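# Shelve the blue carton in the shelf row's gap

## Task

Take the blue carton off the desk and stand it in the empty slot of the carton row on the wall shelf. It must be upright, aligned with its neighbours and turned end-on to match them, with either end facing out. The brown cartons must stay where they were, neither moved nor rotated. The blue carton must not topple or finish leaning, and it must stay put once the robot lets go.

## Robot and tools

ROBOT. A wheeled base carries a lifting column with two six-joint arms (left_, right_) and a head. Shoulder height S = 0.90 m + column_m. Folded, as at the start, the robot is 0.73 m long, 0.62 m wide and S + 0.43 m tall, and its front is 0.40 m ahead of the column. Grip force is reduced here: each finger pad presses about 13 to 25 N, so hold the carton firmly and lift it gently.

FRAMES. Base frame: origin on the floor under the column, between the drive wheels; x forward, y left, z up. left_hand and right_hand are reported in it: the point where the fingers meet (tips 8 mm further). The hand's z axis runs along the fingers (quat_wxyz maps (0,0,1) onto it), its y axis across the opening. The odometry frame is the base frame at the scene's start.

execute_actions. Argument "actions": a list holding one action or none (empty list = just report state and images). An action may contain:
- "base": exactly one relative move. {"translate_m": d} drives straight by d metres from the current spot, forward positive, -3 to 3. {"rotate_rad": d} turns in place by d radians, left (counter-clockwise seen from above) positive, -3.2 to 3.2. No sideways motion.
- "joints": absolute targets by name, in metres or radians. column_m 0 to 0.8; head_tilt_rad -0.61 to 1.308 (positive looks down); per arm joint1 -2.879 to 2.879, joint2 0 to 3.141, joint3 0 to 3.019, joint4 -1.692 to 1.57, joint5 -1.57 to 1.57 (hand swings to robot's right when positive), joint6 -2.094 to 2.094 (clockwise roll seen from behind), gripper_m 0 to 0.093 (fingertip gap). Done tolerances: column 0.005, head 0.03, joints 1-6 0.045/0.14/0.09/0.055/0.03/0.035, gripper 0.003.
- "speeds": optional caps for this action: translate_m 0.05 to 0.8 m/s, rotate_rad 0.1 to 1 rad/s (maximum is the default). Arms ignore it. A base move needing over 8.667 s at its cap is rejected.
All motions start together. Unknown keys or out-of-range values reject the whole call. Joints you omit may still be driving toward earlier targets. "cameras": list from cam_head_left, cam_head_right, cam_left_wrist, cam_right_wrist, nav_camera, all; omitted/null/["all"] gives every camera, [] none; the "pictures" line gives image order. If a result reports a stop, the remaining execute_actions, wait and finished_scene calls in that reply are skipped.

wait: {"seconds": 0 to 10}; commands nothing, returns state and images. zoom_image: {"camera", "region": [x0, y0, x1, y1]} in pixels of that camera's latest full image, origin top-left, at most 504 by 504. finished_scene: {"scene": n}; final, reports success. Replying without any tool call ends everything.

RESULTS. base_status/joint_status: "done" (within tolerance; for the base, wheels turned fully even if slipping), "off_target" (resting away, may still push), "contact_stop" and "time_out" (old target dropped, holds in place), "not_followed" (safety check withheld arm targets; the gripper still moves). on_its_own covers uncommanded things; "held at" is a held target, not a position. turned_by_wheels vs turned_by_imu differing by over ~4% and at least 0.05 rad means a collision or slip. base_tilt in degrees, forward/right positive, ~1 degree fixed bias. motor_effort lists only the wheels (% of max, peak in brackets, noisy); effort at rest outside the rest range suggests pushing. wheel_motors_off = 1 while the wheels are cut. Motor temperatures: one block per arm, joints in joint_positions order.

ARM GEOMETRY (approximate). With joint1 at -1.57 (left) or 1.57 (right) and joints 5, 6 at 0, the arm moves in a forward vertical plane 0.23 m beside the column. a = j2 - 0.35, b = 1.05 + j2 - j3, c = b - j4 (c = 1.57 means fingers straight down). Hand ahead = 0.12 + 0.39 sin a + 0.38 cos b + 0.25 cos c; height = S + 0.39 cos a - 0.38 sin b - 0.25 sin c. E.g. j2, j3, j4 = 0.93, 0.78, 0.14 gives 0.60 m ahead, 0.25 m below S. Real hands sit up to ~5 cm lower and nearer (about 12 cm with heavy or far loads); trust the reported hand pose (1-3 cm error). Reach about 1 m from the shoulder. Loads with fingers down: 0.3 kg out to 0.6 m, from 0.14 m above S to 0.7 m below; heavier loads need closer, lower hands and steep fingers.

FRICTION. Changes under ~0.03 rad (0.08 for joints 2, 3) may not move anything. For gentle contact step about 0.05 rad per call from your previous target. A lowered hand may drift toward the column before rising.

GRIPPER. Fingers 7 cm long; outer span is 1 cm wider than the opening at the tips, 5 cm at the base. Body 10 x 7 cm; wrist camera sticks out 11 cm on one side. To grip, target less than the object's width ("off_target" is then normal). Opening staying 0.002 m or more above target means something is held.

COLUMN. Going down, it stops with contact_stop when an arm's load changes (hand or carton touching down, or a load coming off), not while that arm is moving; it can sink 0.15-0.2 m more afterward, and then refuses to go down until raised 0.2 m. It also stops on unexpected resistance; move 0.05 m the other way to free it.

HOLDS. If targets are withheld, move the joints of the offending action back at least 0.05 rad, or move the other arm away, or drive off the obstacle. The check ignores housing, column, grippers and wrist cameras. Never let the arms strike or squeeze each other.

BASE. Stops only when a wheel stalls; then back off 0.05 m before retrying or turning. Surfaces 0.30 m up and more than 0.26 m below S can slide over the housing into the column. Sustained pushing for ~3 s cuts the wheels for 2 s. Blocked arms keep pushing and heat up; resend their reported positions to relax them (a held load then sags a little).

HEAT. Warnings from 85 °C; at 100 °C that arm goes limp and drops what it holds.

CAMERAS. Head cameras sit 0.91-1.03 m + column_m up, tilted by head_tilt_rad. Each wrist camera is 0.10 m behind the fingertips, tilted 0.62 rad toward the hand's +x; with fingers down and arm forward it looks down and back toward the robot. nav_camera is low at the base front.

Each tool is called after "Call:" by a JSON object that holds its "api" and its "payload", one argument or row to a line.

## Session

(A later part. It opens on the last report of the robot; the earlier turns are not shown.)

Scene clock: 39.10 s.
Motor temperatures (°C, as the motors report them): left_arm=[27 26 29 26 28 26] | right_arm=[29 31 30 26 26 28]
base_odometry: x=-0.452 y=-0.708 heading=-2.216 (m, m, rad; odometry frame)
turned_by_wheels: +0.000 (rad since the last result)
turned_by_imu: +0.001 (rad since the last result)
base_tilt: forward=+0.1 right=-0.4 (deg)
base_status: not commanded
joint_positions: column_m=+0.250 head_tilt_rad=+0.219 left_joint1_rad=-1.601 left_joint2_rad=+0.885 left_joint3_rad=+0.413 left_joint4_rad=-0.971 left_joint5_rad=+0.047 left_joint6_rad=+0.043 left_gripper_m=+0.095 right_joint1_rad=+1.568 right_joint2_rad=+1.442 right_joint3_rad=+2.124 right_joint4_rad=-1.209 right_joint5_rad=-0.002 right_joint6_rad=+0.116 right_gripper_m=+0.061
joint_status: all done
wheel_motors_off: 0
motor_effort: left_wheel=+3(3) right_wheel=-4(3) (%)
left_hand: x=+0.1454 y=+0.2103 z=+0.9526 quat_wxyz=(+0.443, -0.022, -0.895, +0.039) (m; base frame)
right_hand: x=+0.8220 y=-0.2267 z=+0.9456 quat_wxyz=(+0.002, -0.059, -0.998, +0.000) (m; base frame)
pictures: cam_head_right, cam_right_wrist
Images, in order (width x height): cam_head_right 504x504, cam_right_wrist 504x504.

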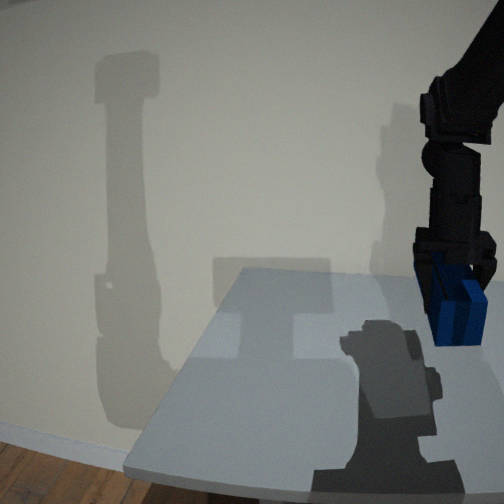

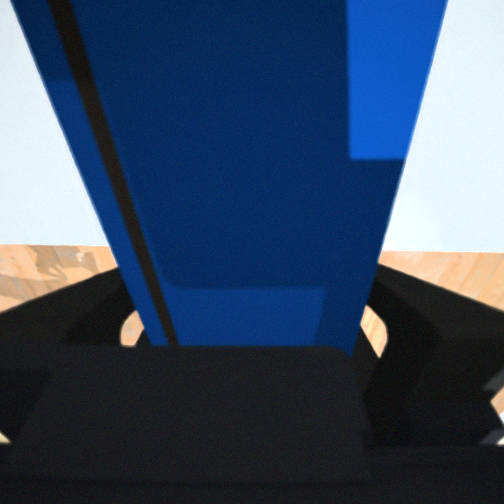

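Call:
{"api": "execute_actions", "payload": {
  "actions": [
    {"base":{"translate_m":-0.84},"joints":{"column_m":0.45,"right_joint6_rad":-0.02},"speeds":{"translate_m":0.5}}
  ],
  "cameras": []
}}

Call:
{"api": "execute_actions", "payload": {
  "actions": [
    {"base":{"rotate_rad":3.05},"joints":{"head_tilt_rad":0.3},"speeds":{"rotate_rad":0.7}}
  ],
  "cameras": ["cam_head_left","cam_head_right","nav_camera"]
}}

Scene clock: 42.67 s.
Motor temperatures (°C, as the motors report them): left_arm=[27 26 29 26 28 26] | right_arm=[29 31 30 26 26 28]
base_odometry: x=+0.054 y=-0.037 heading=-2.215 (m, m, rad; odometry frame)
turned_by_wheels: +0.002 (rad since the last result)
turned_by_imu: +0.001 (rad since the last result)
base_tilt: forward=+0.1 right=-0.3 (deg)
base_status: done
joint_positions: column_m=+0.450 head_tilt_rad=+0.219 left_joint1_rad=-1.601 left_joint2_rad=+0.885 left_joint3_rad=+0.410 left_joint4_rad=-0.971 left_joint5_rad=+0.047 left_joint6_rad=+0.043 left_gripper_m=+0.095 right_joint1_rad=+1.568 right_joint2_rad=+1.444 right_joint3_rad=+2.124 right_joint4_rad=-1.209 right_joint5_rad=-0.002 right_joint6_rad=-0.009 right_gripper_m=+0.061
joint_status: all done
wheel_motors_off: 0
motor_effort: left_wheel=+1(58) right_wheel=-2(60) (%)
left_hand: x=+0.1440 y=+0.2103 z=+1.1530 quat_wxyz=(+0.444, -0.021, -0.895, +0.039) (m; base frame)
right_hand: x=+0.8216 y=-0.2267 z=+1.1443 quat_wxyz=(+0.003, +0.004, -1.000, +0.000) (m; base frame)
pictures: none
No camera images: the call's "cameras" was empty. Leave "cameras" out to get every camera's image.

Scene clock: 48.13 s.
Motor temperatures (°C, as the motors report them): left_arm=[27 26 29 26 28 26] | right_arm=[29 32 31 26 26 28]
base_odometry: x=+0.054 y=-0.037 heading=+0.835 (m, m, rad; odometry frame)
turned_by_wheels: +3.049 (rad since the last result)
turned_by_imu: +3.024 (rad since the last result)
base_tilt: forward=+0.2 right=-0.4 (deg)
base_status: done
joint_positions: column_m=+0.450 head_tilt_rad=+0.305 left_joint1_rad=-1.601 left_joint2_rad=+0.885 left_joint3_rad=+0.410 left_joint4_rad=-0.971 left_joint5_rad=+0.047 left_joint6_rad=+0.043 left_gripper_m=+0.095 right_joint1_rad=+1.570 right_joint2_rad=+1.444 right_joint3_rad=+2.124 right_joint4_rad=-1.209 right_joint5_rad=+0.000 right_joint6_rad=-0.009 right_gripper_m=+0.061
joint_status: all done
wheel_motors_off: 0
motor_effort: left_wheel=-2(47) right_wheel=+1(52) (%)
left_hand: x=+0.1440 y=+0.2103 z=+1.1530 quat_wxyz=(+0.444, -0.021, -0.895, +0.039) (m; base frame)
right_hand: x=+0.8216 y=-0.2259 z=+1.1443 quat_wxyz=(+0.003, +0.004, -1.000, +0.000) (m; base frame)
pictures: cam_head_left, cam_head_right, nav_camera
Images, in order (width x height): cam_head_left 504x504, cam_head_right 504x504, nav_camera 504x504.

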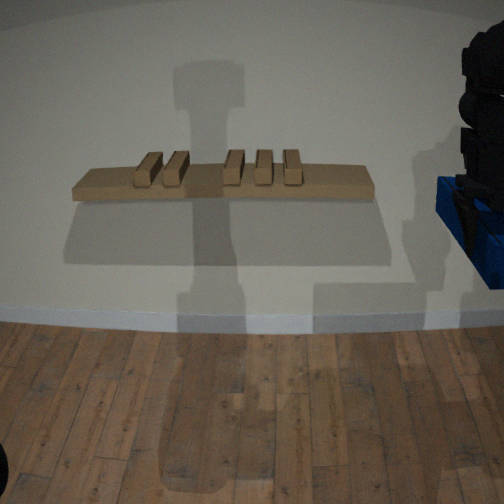

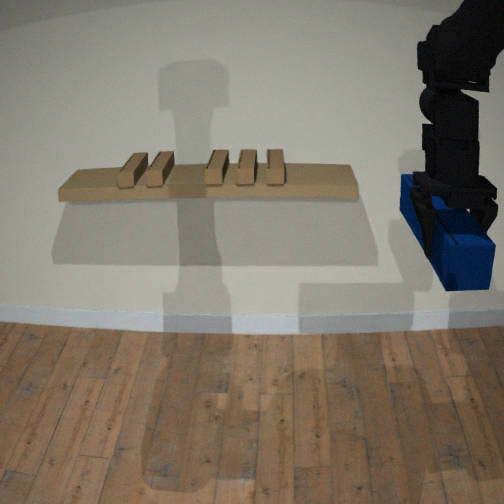

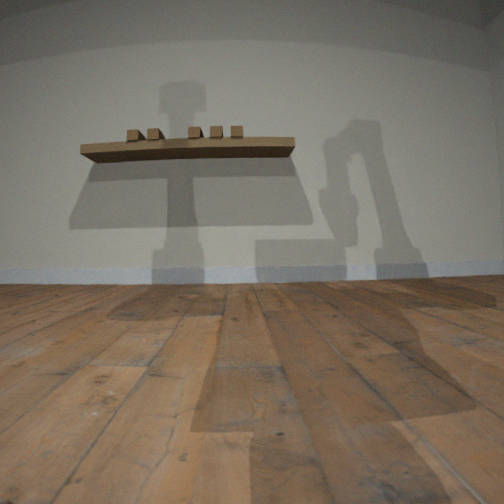

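Call:
{"api": "execute_actions", "payload": {
  "actions": [
    {"base":{"rotate_rad":0.9},"speeds":{"rotate_rad":0.7}}
  ],
  "cameras": []
}}

Call:
{"api": "execute_actions", "payload": {
  "actions": [
    {"base":{"translate_m":0.7},"speeds":{"translate_m":0.5}}
  ],
  "cameras": []
}}

Call:
{"api": "execute_actions", "payload": {
  "actions": [
    {"base":{"rotate_rad":-0.9},"joints":{"head_tilt_rad":0.35},"speeds":{"rotate_rad":0.7}}
  ],
  "cameras": ["cam_head_left","cam_head_right","nav_camera"]
}}

Scene clock: 50.77 s.
Motor temperatures (°C, as the motors report them): left_arm=[27 26 29 26 28 26] | right_arm=[29 32 31 26 26 28]
base_odometry: x=+0.054 y=-0.037 heading=+1.734 (m, m, rad; odometry frame)
turned_by_wheels: +0.899 (rad since the last result)
turned_by_imu: +0.894 (rad since the last result)
base_tilt: forward=+0.2 right=-0.3 (deg)
base_status: done
joint_positions: column_m=+0.450 head_tilt_rad=+0.305 left_joint1_rad=-1.601 left_joint2_rad=+0.885 left_joint3_rad=+0.410 left_joint4_rad=-0.971 left_joint5_rad=+0.047 left_joint6_rad=+0.043 left_gripper_m=+0.095 right_joint1_rad=+1.570 right_joint2_rad=+1.444 right_joint3_rad=+2.124 right_joint4_rad=-1.209 right_joint5_rad=+0.000 right_joint6_rad=-0.009 right_gripper_m=+0.060
joint_status: not commanded
wheel_motors_off: 0
motor_effort: left_wheel=-1(31) right_wheel=+2(27) (%)
left_hand: x=+0.1440 y=+0.2103 z=+1.1530 quat_wxyz=(+0.444, -0.021, -0.895, +0.039) (m; base frame)
right_hand: x=+0.8216 y=-0.2260 z=+1.1443 quat_wxyz=(+0.003, +0.004, -1.000, +0.000) (m; base frame)
pictures: none
No camera images: the call's "cameras" was empty. Leave "cameras" out to get every camera's image.

Scene clock: 53.80 s.
Motor temperatures (°C, as the motors report them): left_arm=[27 26 29 26 28 26] | right_arm=[29 32 31 26 26 28]
base_odometry: x=-0.060 y=+0.654 heading=+1.735 (m, m, rad; odometry frame)
turned_by_wheels: +0.001 (rad since the last result)
turned_by_imu: +0.004 (rad since the last result)
base_tilt: forward=+0.1 right=-0.4 (deg)
base_status: done
joint_positions: column_m=+0.450 head_tilt_rad=+0.305 left_joint1_rad=-1.601 left_joint2_rad=+0.885 left_joint3_rad=+0.411 left_joint4_rad=-0.971 left_joint5_rad=+0.047 left_joint6_rad=+0.043 left_gripper_m=+0.095 right_joint1_rad=+1.570 right_joint2_rad=+1.444 right_joint3_rad=+2.124 right_joint4_rad=-1.209 right_joint5_rad=+0.000 right_joint6_rad=-0.009 right_gripper_m=+0.060
joint_status: not commanded
wheel_motors_off: 0
motor_effort: left_wheel=+2(60) right_wheel=-2(49) (%)
left_hand: x=+0.1444 y=+0.2103 z=+1.1529 quat_wxyz=(+0.444, -0.022, -0.895, +0.039) (m; base frame)
right_hand: x=+0.8215 y=-0.2260 z=+1.1443 quat_wxyz=(+0.003, +0.004, -1.000, +0.000) (m; base frame)
pictures: none
No camera images: the call's "cameras" was empty. Leave "cameras" out to get every camera's image.

Scene clock: 56.20 s.
Motor temperatures (°C, as the motors report them): left_arm=[27 27 29 26 28 26] | right_arm=[29 32 31 26 26 28]
base_odometry: x=-0.060 y=+0.654 heading=+0.836 (m, m, rad; odometry frame)
turned_by_wheels: -0.899 (rad since the last result)
turned_by_imu: -0.885 (rad since the last result)
base_tilt: forward=+0.1 right=-0.3 (deg)
base_status: done
joint_positions: column_m=+0.450 head_tilt_rad=+0.355 left_joint1_rad=-1.601 left_joint2_rad=+0.885 left_joint3_rad=+0.411 left_joint4_rad=-0.971 left_joint5_rad=+0.047 left_joint6_rad=+0.043 left_gripper_m=+0.095 right_joint1_rad=+1.569 right_joint2_rad=+1.444 right_joint3_rad=+2.124 right_joint4_rad=-1.209 right_joint5_rad=+0.000 right_joint6_rad=-0.010 right_gripper_m=+0.061
joint_status: all done
wheel_motors_off: 0
motor_effort: left_wheel=+1(45) right_wheel=+1(53) (%)
left_hand: x=+0.1444 y=+0.2103 z=+1.1529 quat_wxyz=(+0.444, -0.022, -0.895, +0.039) (m; base frame)
right_hand: x=+0.8215 y=-0.2266 z=+1.1443 quat_wxyz=(+0.003, +0.004, -1.000, +0.001) (m; base frame)
pictures: cam_head_left, cam_head_right, nav_camera
Images, in order (width x height): cam_head_left 504x504, cam_head_right 504x504, nav_camera 504x504.

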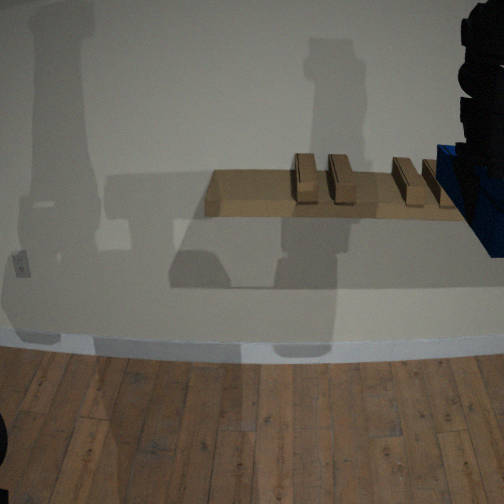

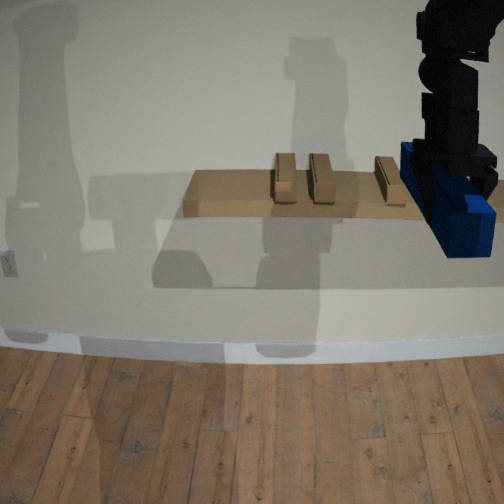

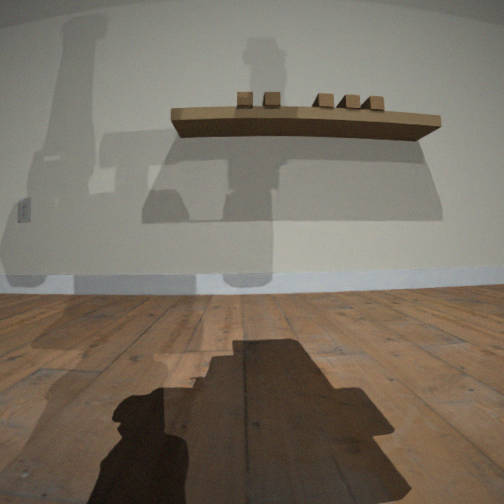

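Call:
{"api": "execute_actions", "payload": {
  "actions": [
    {"base":{"translate_m":0.5},"joints":{"head_tilt_rad":0.5,"column_m":0.35},"speeds":{"translate_m":0.4}}
  ],
  "cameras": ["cam_head_left","cam_head_right","nav_camera","cam_right_wrist"]
}}

Scene clock: 59.43 s.
Motor temperatures (°C, as the motors report them): left_arm=[27 27 29 26 28 26] | right_arm=[29 32 31 26 26 28]
base_odometry: x=+0.275 y=+1.024 heading=+0.834 (m, m, rad; odometry frame)
turned_by_wheels: -0.001 (rad since the last result)
turned_by_imu: +0.001 (rad since the last result)
base_tilt: forward=+0.1 right=-0.3 (deg)
base_status: done
joint_positions: column_m=+0.350 head_tilt_rad=+0.504 left_joint1_rad=-1.601 left_joint2_rad=+0.884 left_joint3_rad=+0.410 left_joint4_rad=-0.971 left_joint5_rad=+0.047 left_joint6_rad=+0.043 left_gripper_m=+0.095 right_joint1_rad=+1.569 right_joint2_rad=+1.445 right_joint3_rad=+2.124 right_joint4_rad=-1.209 right_joint5_rad=+0.000 right_joint6_rad=-0.010 right_gripper_m=+0.061
joint_status: all done
wheel_motors_off: 0
motor_effort: left_wheel=-2(51) right_wheel=+0(55) (%)
left_hand: x=+0.1439 y=+0.2103 z=+1.0532 quat_wxyz=(+0.444, -0.021, -0.895, +0.039) (m; base frame)
right_hand: x=+0.8213 y=-0.2266 z=+1.0436 quat_wxyz=(+0.003, +0.004, -1.000, +0.001) (m; base frame)
pictures: cam_head_left, cam_head_right, cam_right_wrist, nav_camera
Images, in order (width x height): cam_head_left 504x504, cam_head_right 504x504, cam_right_wrist 504x504, nav_camera 504x504.

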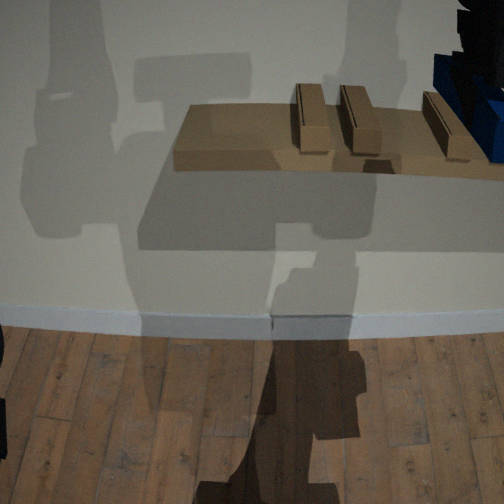

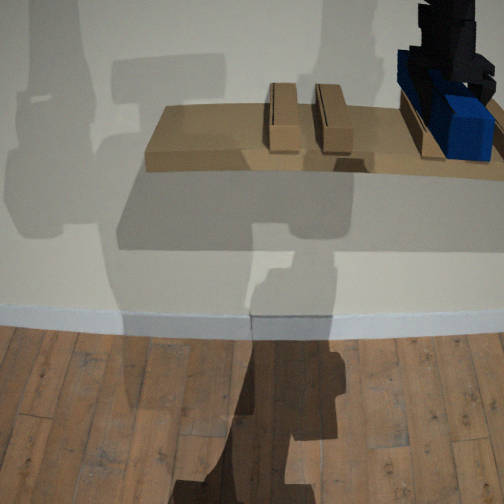

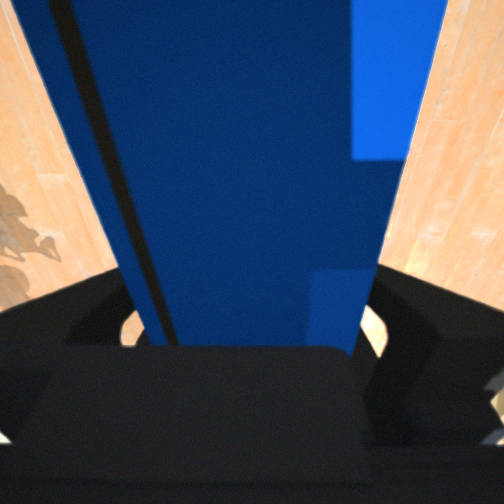

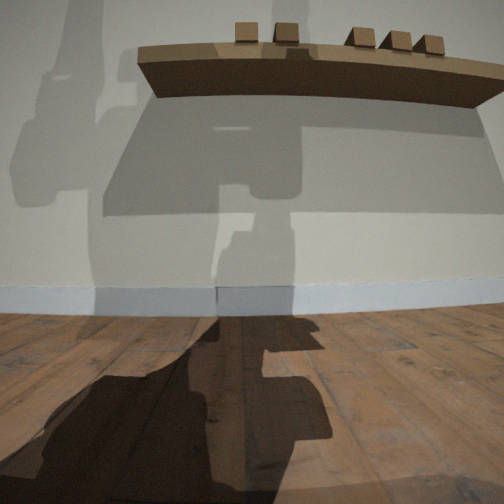

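Call:
{"api": "execute_actions", "payload": {
  "actions": [
    {"base":{"translate_m":0.17},"joints":{"head_tilt_rad":0.55},"speeds":{"translate_m":0.3}}
  ],
  "cameras": ["cam_head_left","cam_head_right","cam_right_wrist"]
}}

Scene clock: 61.47 s.
Motor temperatures (°C, as the motors report them): left_arm=[27 27 29 26 28 26] | right_arm=[29 33 31 26 26 28]
base_odometry: x=+0.389 y=+1.150 heading=+0.833 (m, m, rad; odometry frame)
turned_by_wheels: -0.001 (rad since the last result)
turned_by_imu: +0.000 (rad since the last result)
base_tilt: forward=+0.1 right=-0.4 (deg)
base_status: done
joint_positions: column_m=+0.350 head_tilt_rad=+0.554 left_joint1_rad=-1.601 left_joint2_rad=+0.884 left_joint3_rad=+0.410 left_joint4_rad=-0.971 left_joint5_rad=+0.047 left_joint6_rad=+0.043 left_gripper_m=+0.095 right_joint1_rad=+1.569 right_joint2_rad=+1.445 right_joint3_rad=+2.124 right_joint4_rad=-1.209 right_joint5_rad=+0.000 right_joint6_rad=-0.010 right_gripper_m=+0.061
joint_status: all done
wheel_motors_off: 0
motor_effort: left_wheel=-1(36) right_wheel=-2(33) (%)
left_hand: x=+0.1443 y=+0.2103 z=+1.0531 quat_wxyz=(+0.444, -0.022, -0.895, +0.039) (m; base frame)
right_hand: x=+0.8212 y=-0.2266 z=+1.0436 quat_wxyz=(+0.004, +0.004, -1.000, +0.001) (m; base frame)
pictures: cam_head_left, cam_head_right, cam_right_wrist
Images, in order (width x height): cam_head_left 504x504, cam_head_right 504x504, cam_right_wrist 504x504.

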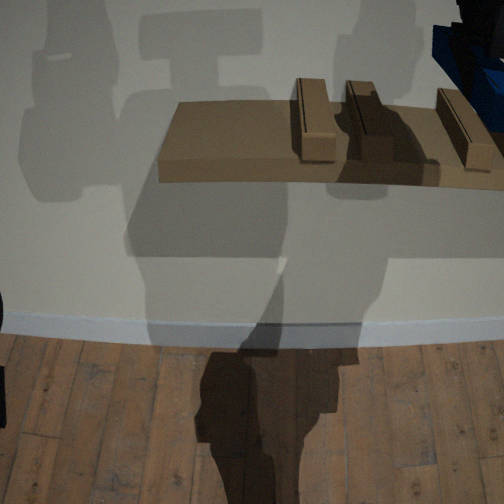

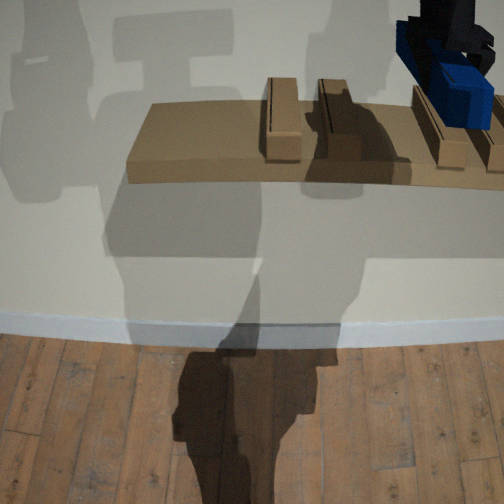

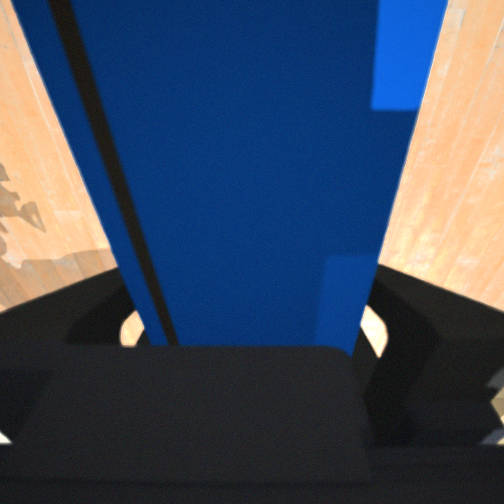

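Call:
{"api": "execute_actions", "payload": {
  "actions": [
    {"base":{"translate_m":0.25},"joints":{"head_tilt_rad":0.6},"speeds":{"translate_m":0.2}}
  ],
  "cameras": ["cam_head_left","cam_head_right","cam_right_wrist","nav_camera"]
}}

Scene clock: 63.80 s.
Motor temperatures (°C, as the motors report them): left_arm=[27 27 29 26 28 26] | right_arm=[29 33 31 26 26 28]
base_odometry: x=+0.558 y=+1.335 heading=+0.832 (m, m, rad; odometry frame)
turned_by_wheels: -0.001 (rad since the last result)
turned_by_imu: +0.000 (rad since the last result)
base_tilt: forward=+0.1 right=-0.4 (deg)
base_status: done
joint_positions: column_m=+0.350 head_tilt_rad=+0.604 left_joint1_rad=-1.601 left_joint2_rad=+0.884 left_joint3_rad=+0.409 left_joint4_rad=-0.971 left_joint5_rad=+0.047 left_joint6_rad=+0.043 left_gripper_m=+0.095 right_joint1_rad=+1.569 right_joint2_rad=+1.445 right_joint3_rad=+2.124 right_joint4_rad=-1.210 right_joint5_rad=+0.000 right_joint6_rad=-0.010 right_gripper_m=+0.061
joint_status: all done
wheel_motors_off: 0
motor_effort: left_wheel=-2(33) right_wheel=+1(30) (%)
left_hand: x=+0.1437 y=+0.2103 z=+1.0533 quat_wxyz=(+0.445, -0.021, -0.895, +0.039) (m; base frame)
right_hand: x=+0.8211 y=-0.2266 z=+1.0436 quat_wxyz=(+0.004, +0.004, -1.000, +0.001) (m; base frame)
pictures: cam_head_left, cam_head_right, cam_right_wrist, nav_camera
Images, in order (width x height): cam_head_left 504x504, cam_head_right 504x504, cam_right_wrist 504x504, nav_camera 504x504.

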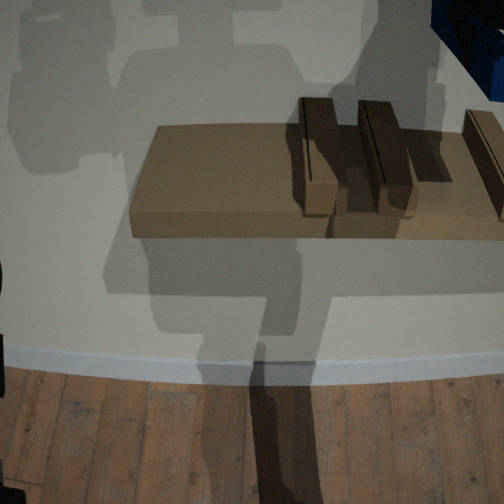

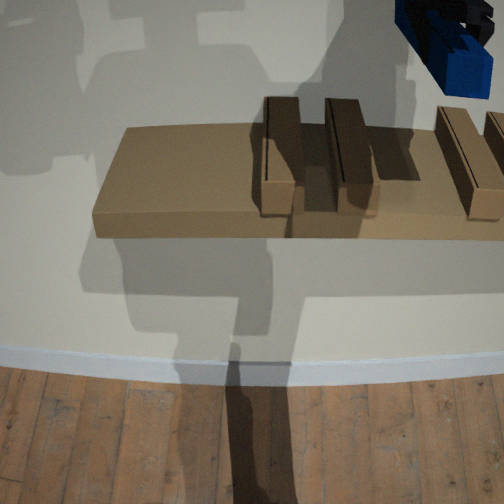

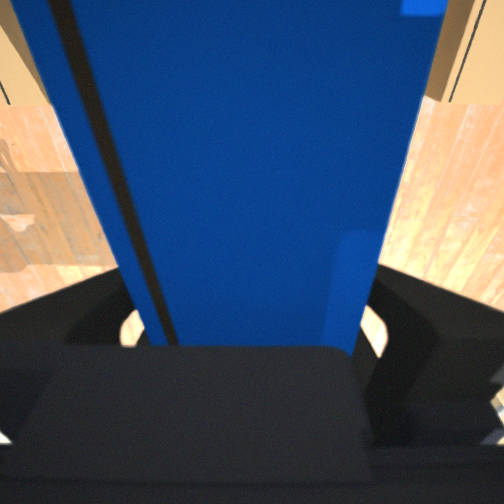

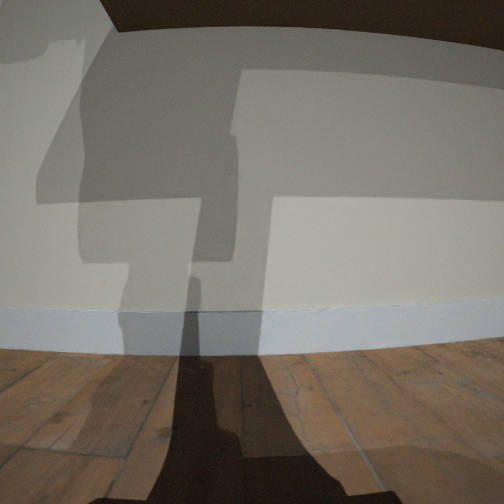

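Call:
{"api": "execute_actions", "payload": {
  "actions": [
    {"base":{"rotate_rad":0.011}}
  ],
  "cameras": []
}}

Call:
{"api": "execute_actions", "payload": {
  "actions": [
    {"base":{"translate_m":0.13},"joints":{"column_m":0.3},"speeds":{"translate_m":0.15}}
  ],
  "cameras": ["cam_head_left","cam_head_right","cam_right_wrist"]
}}

Scene clock: 64.77 s.
Motor temperatures (°C, as the motors report them): left_arm=[27 27 29 26 28 26] | right_arm=[29 33 31 26 26 28]
base_odometry: x=+0.558 y=+1.335 heading=+0.841 (m, m, rad; odometry frame)
turned_by_wheels: +0.009 (rad since the last result)
turned_by_imu: +0.010 (rad since the last result)
base_tilt: forward=+0.2 right=-0.3 (deg)
base_status: done
joint_positions: column_m=+0.350 head_tilt_rad=+0.604 left_joint1_rad=-1.601 left_joint2_rad=+0.884 left_joint3_rad=+0.409 left_joint4_rad=-0.971 left_joint5_rad=+0.047 left_joint6_rad=+0.043 left_gripper_m=+0.095 right_joint1_rad=+1.572 right_joint2_rad=+1.445 right_joint3_rad=+2.124 right_joint4_rad=-1.210 right_joint5_rad=+0.000 right_joint6_rad=-0.010 right_gripper_m=+0.061
joint_status: not commanded
wheel_motors_off: 0
motor_effort: left_wheel=-1(46) right_wheel=+0(45) (%)
left_hand: x=+0.1437 y=+0.2103 z=+1.0533 quat_wxyz=(+0.445, -0.021, -0.895, +0.039) (m; base frame)
right_hand: x=+0.8211 y=-0.2247 z=+1.0436 quat_wxyz=(+0.004, +0.005, -1.000, -0.001) (m; base frame)
pictures: none
No camera images: the call's "cameras" was empty. Leave "cameras" out to get every camera's image.

Scene clock: 66.43 s.
Motor temperatures (°C, as the motors report them): left_arm=[27 27 29 26 28 26] | right_arm=[29 33 32 26 26 28]
base_odometry: x=+0.644 y=+1.432 heading=+0.843 (m, m, rad; odometry frame)
turned_by_wheels: +0.002 (rad since the last result)
turned_by_imu: +0.003 (rad since the last result)
base_tilt: forward=+0.1 right=-0.4 (deg)
base_status: done
joint_positions: column_m=+0.300 head_tilt_rad=+0.604 left_joint1_rad=-1.601 left_joint2_rad=+0.884 left_joint3_rad=+0.409 left_joint4_rad=-0.971 left_joint5_rad=+0.047 left_joint6_rad=+0.043 left_gripper_m=+0.095 right_joint1_rad=+1.577 right_joint2_rad=+1.475 right_joint3_rad=+2.120 right_joint4_rad=-1.251 right_joint5_rad=-0.007 right_joint6_rad=-0.022 right_gripper_m=+0.060
joint_status: all done
wheel_motors_off: 0
motor_effort: left_wheel=+1(52) right_wheel=-1(37) (%)
left_hand: x=+0.1437 y=+0.2103 z=+1.0033 quat_wxyz=(+0.445, -0.021, -0.895, +0.039) (m; base frame)
right_hand: x=+0.8027 y=-0.2208 z=+0.9722 quat_wxyz=(+0.041, +0.013, -0.999, -0.006) (m; base frame)
pictures: cam_head_left, cam_head_right, cam_right_wrist
Images, in order (width x height): cam_head_left 504x504, cam_head_right 504x504, cam_right_wrist 504x504.

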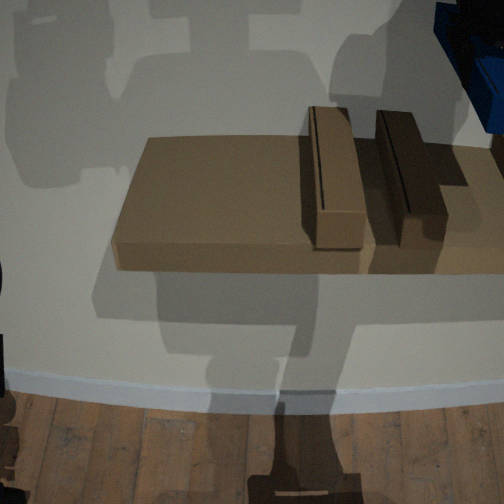

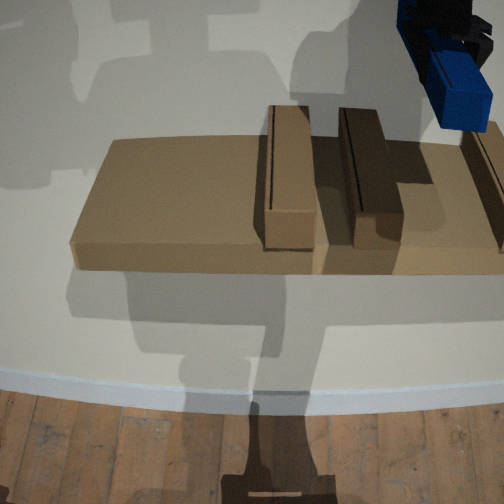

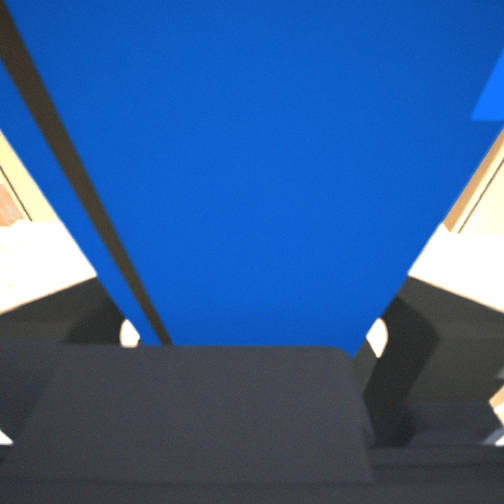

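Call:
{"api": "execute_actions", "payload": {
  "actions": [
    {"base":{"translate_m":-0.07},"speeds":{"translate_m":0.15}}
  ],
  "cameras": ["cam_head_right","cam_right_wrist"]
}}

Scene clock: 67.93 s.
Motor temperatures (°C, as the motors report them): left_arm=[27 27 29 26 28 26] | right_arm=[29 33 32 26 26 28]
base_odometry: x=+0.598 y=+1.380 heading=+0.841 (m, m, rad; odometry frame)
turned_by_wheels: -0.002 (rad since the last result)
turned_by_imu: -0.001 (rad since the last result)
base_tilt: forward=+0.2 right=-0.4 (deg)
base_status: done
joint_positions: column_m=+0.300 head_tilt_rad=+0.604 left_joint1_rad=-1.601 left_joint2_rad=+0.884 left_joint3_rad=+0.408 left_joint4_rad=-0.971 left_joint5_rad=+0.047 left_joint6_rad=+0.043 left_gripper_m=+0.095 right_joint1_rad=+1.577 right_joint2_rad=+1.469 right_joint3_rad=+2.120 right_joint4_rad=-1.234 right_joint5_rad=-0.002 right_joint6_rad=-0.022 right_gripper_m=+0.060
joint_status: not commanded
wheel_motors_off: 0
motor_effort: left_wheel=-2(25) right_wheel=+2(39) (%)
left_hand: x=+0.1430 y=+0.2104 z=+1.0035 quat_wxyz=(+0.445, -0.021, -0.894, +0.039) (m; base frame)
right_hand: x=+0.8083 y=-0.2216 z=+0.9758 quat_wxyz=(+0.030, +0.013, -0.999, -0.004) (m; base frame)
pictures: cam_head_right, cam_right_wrist
Images, in order (width x height): cam_head_right 504x504, cam_right_wrist 504x504.

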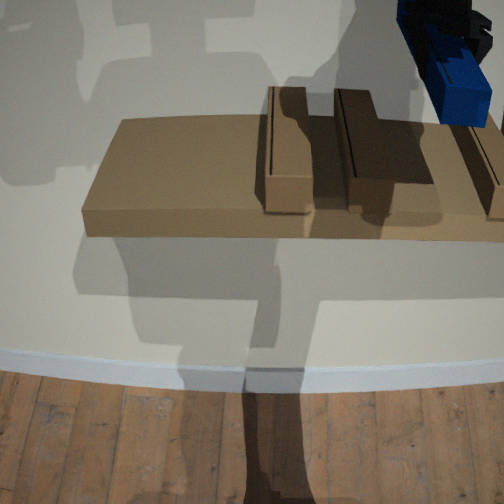

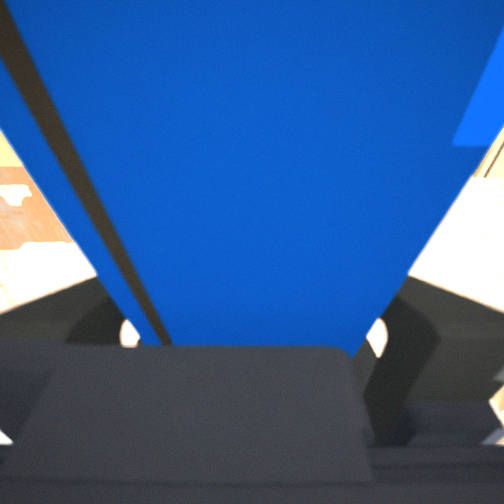

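Call:
{"api": "execute_actions", "payload": {
  "actions": [
    {"joints":{"column_m":0.25,"head_tilt_rad":0.5}}
  ],
  "cameras": ["cam_head_right","cam_head_left","cam_right_wrist"]
}}

Scene clock: 69.50 s.
Motor temperatures (°C, as the motors report them): left_arm=[27 27 29 26 28 26] | right_arm=[29 33 32 26 26 28]
base_odometry: x=+0.598 y=+1.380 heading=+0.841 (m, m, rad; odometry frame)
turned_by_wheels: +0.000 (rad since the last result)
turned_by_imu: +0.001 (rad since the last result)
base_tilt: forward=+0.0 right=-0.4 (deg)
base_status: not commanded
joint_positions: column_m=+0.250 head_tilt_rad=+0.518 left_joint1_rad=-1.601 left_joint2_rad=+0.884 left_joint3_rad=+0.408 left_joint4_rad=-0.971 left_joint5_rad=+0.047 left_joint6_rad=+0.043 left_gripper_m=+0.095 right_joint1_rad=+1.577 right_joint2_rad=+1.466 right_joint3_rad=+2.120 right_joint4_rad=-1.234 right_joint5_rad=-0.002 right_joint6_rad=-0.022 right_gripper_m=+0.060
joint_status: all done
wheel_motors_off: 0
motor_effort: left_wheel=-2(2) right_wheel=+1(2) (%)
left_hand: x=+0.1430 y=+0.2104 z=+0.9535 quat_wxyz=(+0.445, -0.021, -0.894, +0.039) (m; base frame)
right_hand: x=+0.8091 y=-0.2216 z=+0.9281 quat_wxyz=(+0.028, +0.013, -1.000, -0.004) (m; base frame)
pictures: cam_head_left, cam_head_right, cam_right_wrist
Images, in order (width x height): cam_head_left 504x504, cam_head_right 504x504, cam_right_wrist 504x504.

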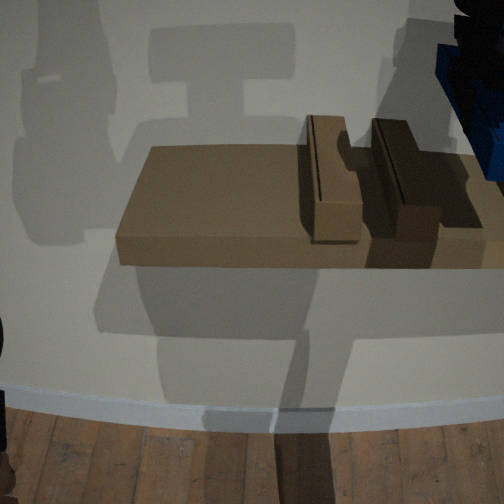

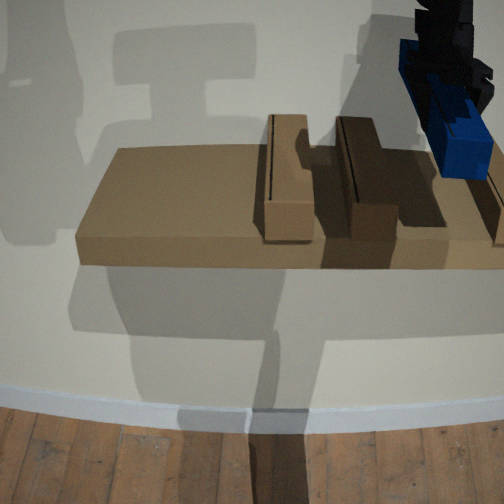

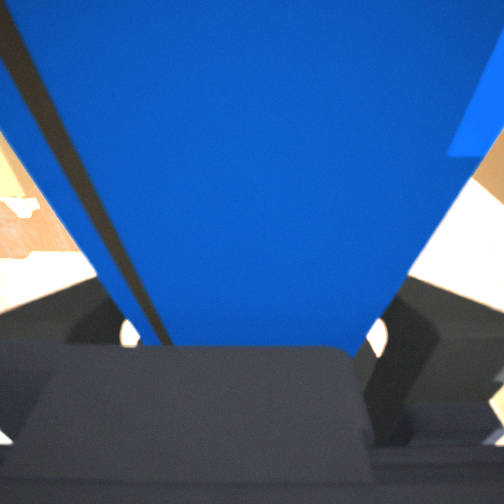

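Call:
{"api": "execute_actions", "payload": {
  "actions": [
    {"joints":{"column_m":0.18}}
  ],
  "cameras": ["cam_head_right","cam_right_wrist"]
}}

Scene clock: 71.07 s.
Motor temperatures (°C, as the motors report them): left_arm=[27 27 29 26 28 26] | right_arm=[29 33 32 26 26 28]
base_odometry: x=+0.598 y=+1.380 heading=+0.841 (m, m, rad; odometry frame)
turned_by_wheels: +0.000 (rad since the last result)
turned_by_imu: +0.001 (rad since the last result)
base_tilt: forward=+0.1 right=-0.3 (deg)
base_status: not commanded
joint_positions: column_m=+0.180 head_tilt_rad=+0.518 left_joint1_rad=-1.601 left_joint2_rad=+0.884 left_joint3_rad=+0.408 left_joint4_rad=-0.971 left_joint5_rad=+0.047 left_joint6_rad=+0.043 left_gripper_m=+0.095 right_joint1_rad=+1.577 right_joint2_rad=+1.464 right_joint3_rad=+2.120 right_joint4_rad=-1.234 right_joint5_rad=-0.002 right_joint6_rad=-0.022 right_gripper_m=+0.060
joint_status: all done
wheel_motors_off: 0
motor_effort: left_wheel=-2(3) right_wheel=+3(1) (%)
left_hand: x=+0.1430 y=+0.2104 z=+0.8835 quat_wxyz=(+0.445, -0.021, -0.894, +0.039) (m; base frame)
right_hand: x=+0.8095 y=-0.2216 z=+0.8595 quat_wxyz=(+0.027, +0.013, -1.000, -0.004) (m; base frame)
pictures: cam_head_right, cam_right_wrist
Images, in order (width x height): cam_head_right 504x504, cam_right_wrist 504x504.

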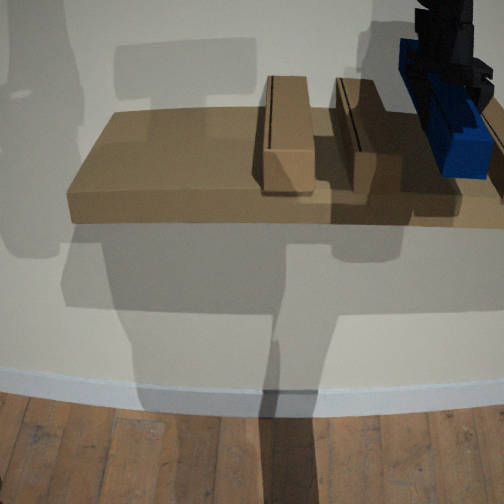

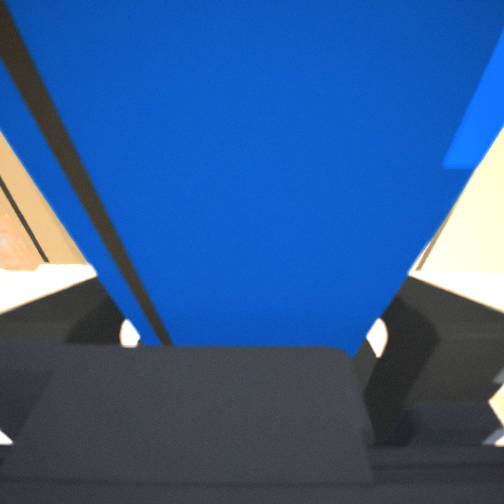

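Call:
{"api": "execute_actions", "payload": {
  "actions": [
    {"joints":{"column_m":0.15}}
  ],
  "cameras": ["cam_head_right","cam_right_wrist"]
}}

Scene clock: 72.17 s.
Motor temperatures (°C, as the motors report them): left_arm=[27 27 29 26 28 26] | right_arm=[29 33 32 26 26 28]
base_odometry: x=+0.598 y=+1.380 heading=+0.841 (m, m, rad; odometry frame)
turned_by_wheels: +0.000 (rad since the last result)
turned_by_imu: +0.000 (rad since the last result)
base_tilt: forward=+0.1 right=-0.4 (deg)
base_status: not commanded
joint_positions: column_m=+0.150 head_tilt_rad=+0.518 left_joint1_rad=-1.601 left_joint2_rad=+0.884 left_joint3_rad=+0.408 left_joint4_rad=-0.971 left_joint5_rad=+0.047 left_joint6_rad=+0.043 left_gripper_m=+0.095 right_joint1_rad=+1.577 right_joint2_rad=+1.464 right_joint3_rad=+2.120 right_joint4_rad=-1.234 right_joint5_rad=-0.002 right_joint6_rad=-0.022 right_gripper_m=+0.060
joint_status: all done
wheel_motors_off: 0
motor_effort: left_wheel=-3(3) right_wheel=+3(4) (%)
left_hand: x=+0.1430 y=+0.2104 z=+0.8535 quat_wxyz=(+0.445, -0.021, -0.894, +0.039) (m; base frame)
right_hand: x=+0.8096 y=-0.2216 z=+0.8297 quat_wxyz=(+0.027, +0.013, -1.000, -0.004) (m; base frame)
pictures: cam_head_right, cam_right_wrist
Images, in order (width x height): cam_head_right 504x504, cam_right_wrist 504x504.

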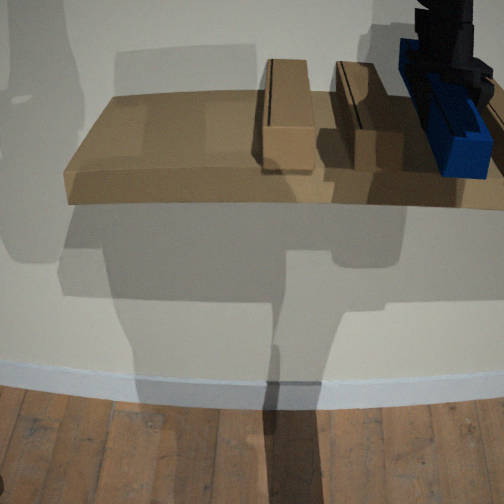

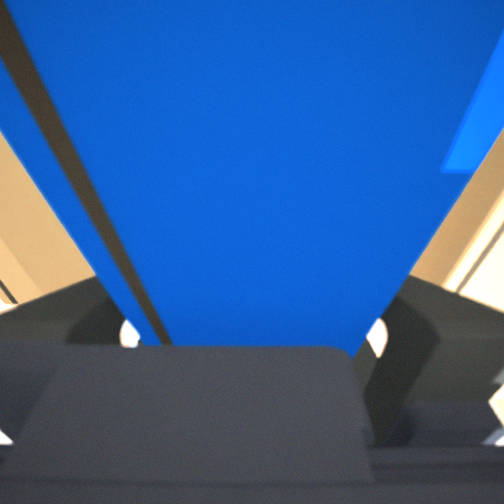

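Call:
{"api": "execute_actions", "payload": {
  "actions": [
    {"base":{"rotate_rad":-0.009}}
  ],
  "cameras": ["cam_right_wrist"]
}}

Call:
{"api": "execute_actions", "payload": {
  "actions": [
    {"joints":{"column_m":0.125}}
  ],
  "cameras": ["cam_head_right","cam_right_wrist"]
}}

Scene clock: 73.03 s.
Motor temperatures (°C, as the motors report them): left_arm=[27 27 29 26 28 26] | right_arm=[29 33 32 26 26 28]
base_odometry: x=+0.598 y=+1.380 heading=+0.835 (m, m, rad; odometry frame)
turned_by_wheels: -0.007 (rad since the last result)
turned_by_imu: -0.006 (rad since the last result)
base_tilt: forward=+0.0 right=-0.3 (deg)
base_status: done
joint_positions: column_m=+0.150 head_tilt_rad=+0.518 left_joint1_rad=-1.601 left_joint2_rad=+0.884 left_joint3_rad=+0.408 left_joint4_rad=-0.971 left_joint5_rad=+0.047 left_joint6_rad=+0.043 left_gripper_m=+0.095 right_joint1_rad=+1.569 right_joint2_rad=+1.464 right_joint3_rad=+2.120 right_joint4_rad=-1.234 right_joint5_rad=-0.001 right_joint6_rad=-0.022 right_gripper_m=+0.060
joint_status: not commanded
wheel_motors_off: 0
motor_effort: left_wheel=+0(48) right_wheel=-1(44) (%)
left_hand: x=+0.1430 y=+0.2104 z=+0.8535 quat_wxyz=(+0.445, -0.021, -0.894, +0.039) (m; base frame)
right_hand: x=+0.8096 y=-0.2261 z=+0.8297 quat_wxyz=(+0.027, +0.011, -1.000, +0.000) (m; base frame)
pictures: cam_right_wrist
Images, in order (width x height): cam_right_wrist 504x504.

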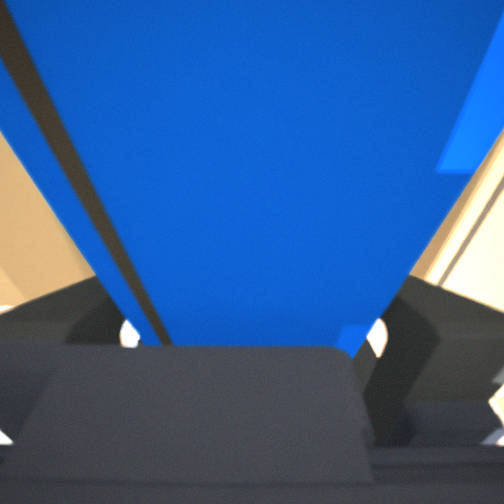

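Scene clock: 73.97 s.
Motor temperatures (°C, as the motors report them): left_arm=[27 27 29 26 28 26] | right_arm=[29 33 32 26 26 28]
base_odometry: x=+0.598 y=+1.380 heading=+0.835 (m, m, rad; odometry frame)
turned_by_wheels: +0.000 (rad since the last result)
turned_by_imu: +0.000 (rad since the last result)
base_tilt: forward=+0.2 right=-0.4 (deg)
base_status: not commanded
joint_positions: column_m=+0.125 head_tilt_rad=+0.518 left_joint1_rad=-1.601 left_joint2_rad=+0.884 left_joint3_rad=+0.408 left_joint4_rad=-0.971 left_joint5_rad=+0.047 left_joint6_rad=+0.043 left_gripper_m=+0.095 right_joint1_rad=+1.569 right_joint2_rad=+1.463 right_joint3_rad=+2.120 right_joint4_rad=-1.234 right_joint5_rad=-0.001 right_joint6_rad=-0.022 right_gripper_m=+0.060
joint_status: all done
wheel_motors_off: 0
motor_effort: left_wheel=+2(2) right_wheel=-3(3) (%)
left_hand: x=+0.1430 y=+0.2104 z=+0.8285 quat_wxyz=(+0.445, -0.021, -0.894, +0.039) (m; base frame)
right_hand: x=+0.8097 y=-0.2261 z=+0.8049 quat_wxyz=(+0.027, +0.011, -1.000, +0.000) (m; base frame)
pictures: cam_head_right, cam_right_wrist
Images, in order (width x height): cam_head_right 504x504, cam_right_wrist 504x504.

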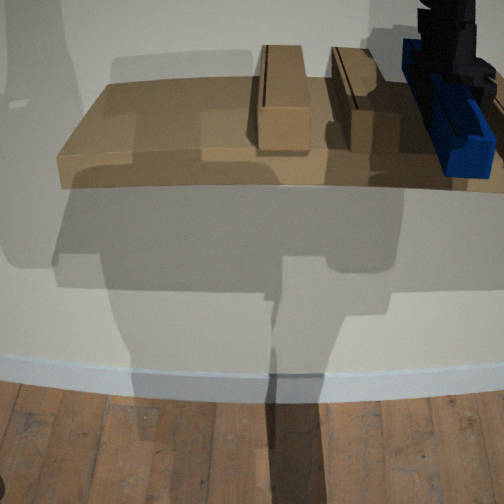

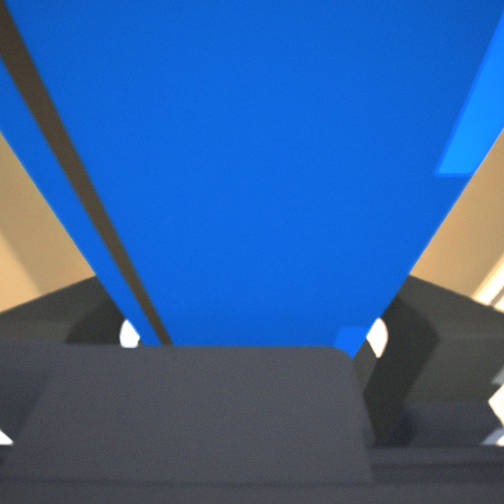

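Call:
{"api": "execute_actions", "payload": {
  "actions": [
    {"joints":{"column_m":0.105}}
  ],
  "cameras": ["cam_head_right","cam_right_wrist"]
}}

Scene clock: 74.93 s.
Motor temperatures (°C, as the motors report them): left_arm=[27 27 29 26 28 26] | right_arm=[29 33 32 26 26 28]
base_odometry: x=+0.598 y=+1.380 heading=+0.835 (m, m, rad; odometry frame)
turned_by_wheels: +0.000 (rad since the last result)
turned_by_imu: +0.000 (rad since the last result)
base_tilt: forward=+0.1 right=-0.3 (deg)
base_status: not commanded
joint_positions: column_m=+0.105 head_tilt_rad=+0.518 left_joint1_rad=-1.601 left_joint2_rad=+0.884 left_joint3_rad=+0.408 left_joint4_rad=-0.971 left_joint5_rad=+0.047 left_joint6_rad=+0.043 left_gripper_m=+0.095 right_joint1_rad=+1.569 right_joint2_rad=+1.460 right_joint3_rad=+2.120 right_joint4_rad=-1.234 right_joint5_rad=-0.001 right_joint6_rad=-0.022 right_gripper_m=+0.060
joint_status: all done
wheel_motors_off: 0
motor_effort: left_wheel=+3(3) right_wheel=-3(2) (%)
left_hand: x=+0.1430 y=+0.2104 z=+0.8085 quat_wxyz=(+0.445, -0.021, -0.894, +0.039) (m; base frame)
right_hand: x=+0.8103 y=-0.2261 z=+0.7870 quat_wxyz=(+0.025, +0.011, -1.000, +0.000) (m; base frame)
pictures: cam_head_right, cam_right_wrist
Images, in order (width x height): cam_head_right 504x504, cam_right_wrist 504x504.

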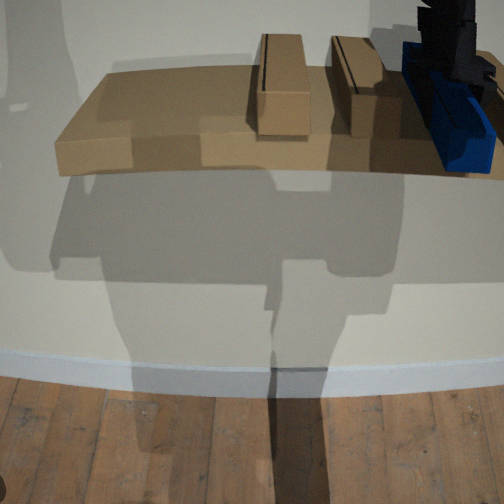

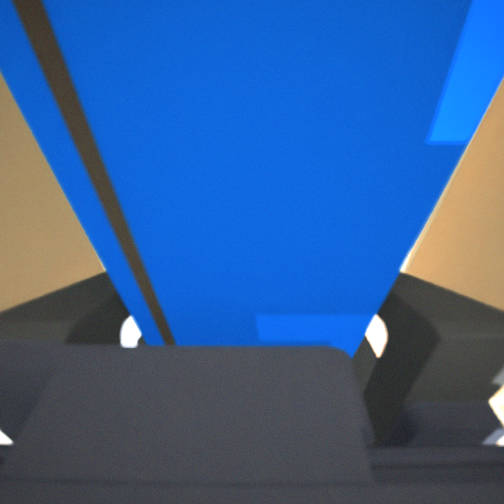

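Call:
{"api": "execute_actions", "payload": {
  "actions": [
    {"joints":{"column_m":0.085}}
  ],
  "cameras": ["cam_head_right","cam_right_wrist"]
}}

Scene clock: 75.90 s.
Motor temperatures (°C, as the motors report them): left_arm=[27 27 29 26 28 26] | right_arm=[29 33 32 26 26 28]
base_odometry: x=+0.598 y=+1.380 heading=+0.835 (m, m, rad; odometry frame)
turned_by_wheels: +0.000 (rad since the last result)
turned_by_imu: +0.000 (rad since the last result)
base_tilt: forward=+0.2 right=-0.4 (deg)
base_status: not commanded
joint_positions: column_m=+0.085 head_tilt_rad=+0.518 left_joint1_rad=-1.601 left_joint2_rad=+0.884 left_joint3_rad=+0.408 left_joint4_rad=-0.971 left_joint5_rad=+0.047 left_joint6_rad=+0.043 left_gripper_m=+0.095 right_joint1_rad=+1.569 right_joint2_rad=+1.435 right_joint3_rad=+2.120 right_joint4_rad=-1.234 right_joint5_rad=-0.001 right_joint6_rad=-0.022 right_gripper_m=+0.060
joint_status: all done
wheel_motors_off: 0
motor_effort: left_wheel=+3(3) right_wheel=-1(5) (%)
left_hand: x=+0.1430 y=+0.2104 z=+0.7885 quat_wxyz=(+0.445, -0.021, -0.894, +0.039) (m; base frame)
right_hand: x=+0.8156 y=-0.2260 z=+0.7841 quat_wxyz=(+0.013, +0.011, -1.000, +0.000) (m; base frame)
pictures: cam_head_right, cam_right_wrist
Images, in order (width x height): cam_head_right 504x504, cam_right_wrist 504x504.

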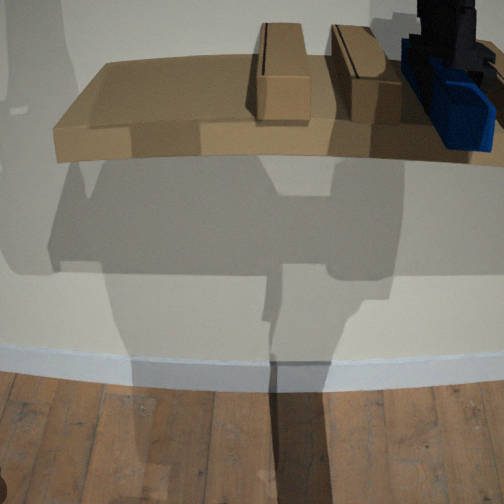

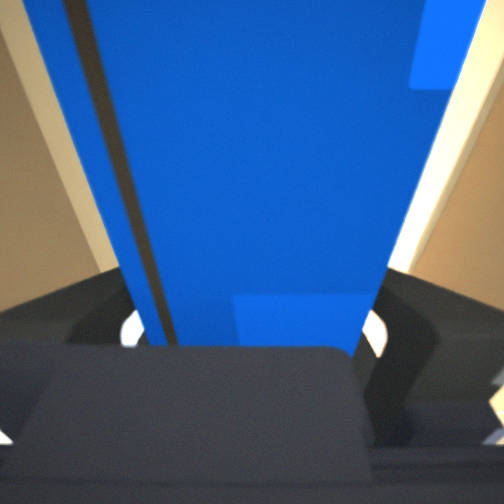

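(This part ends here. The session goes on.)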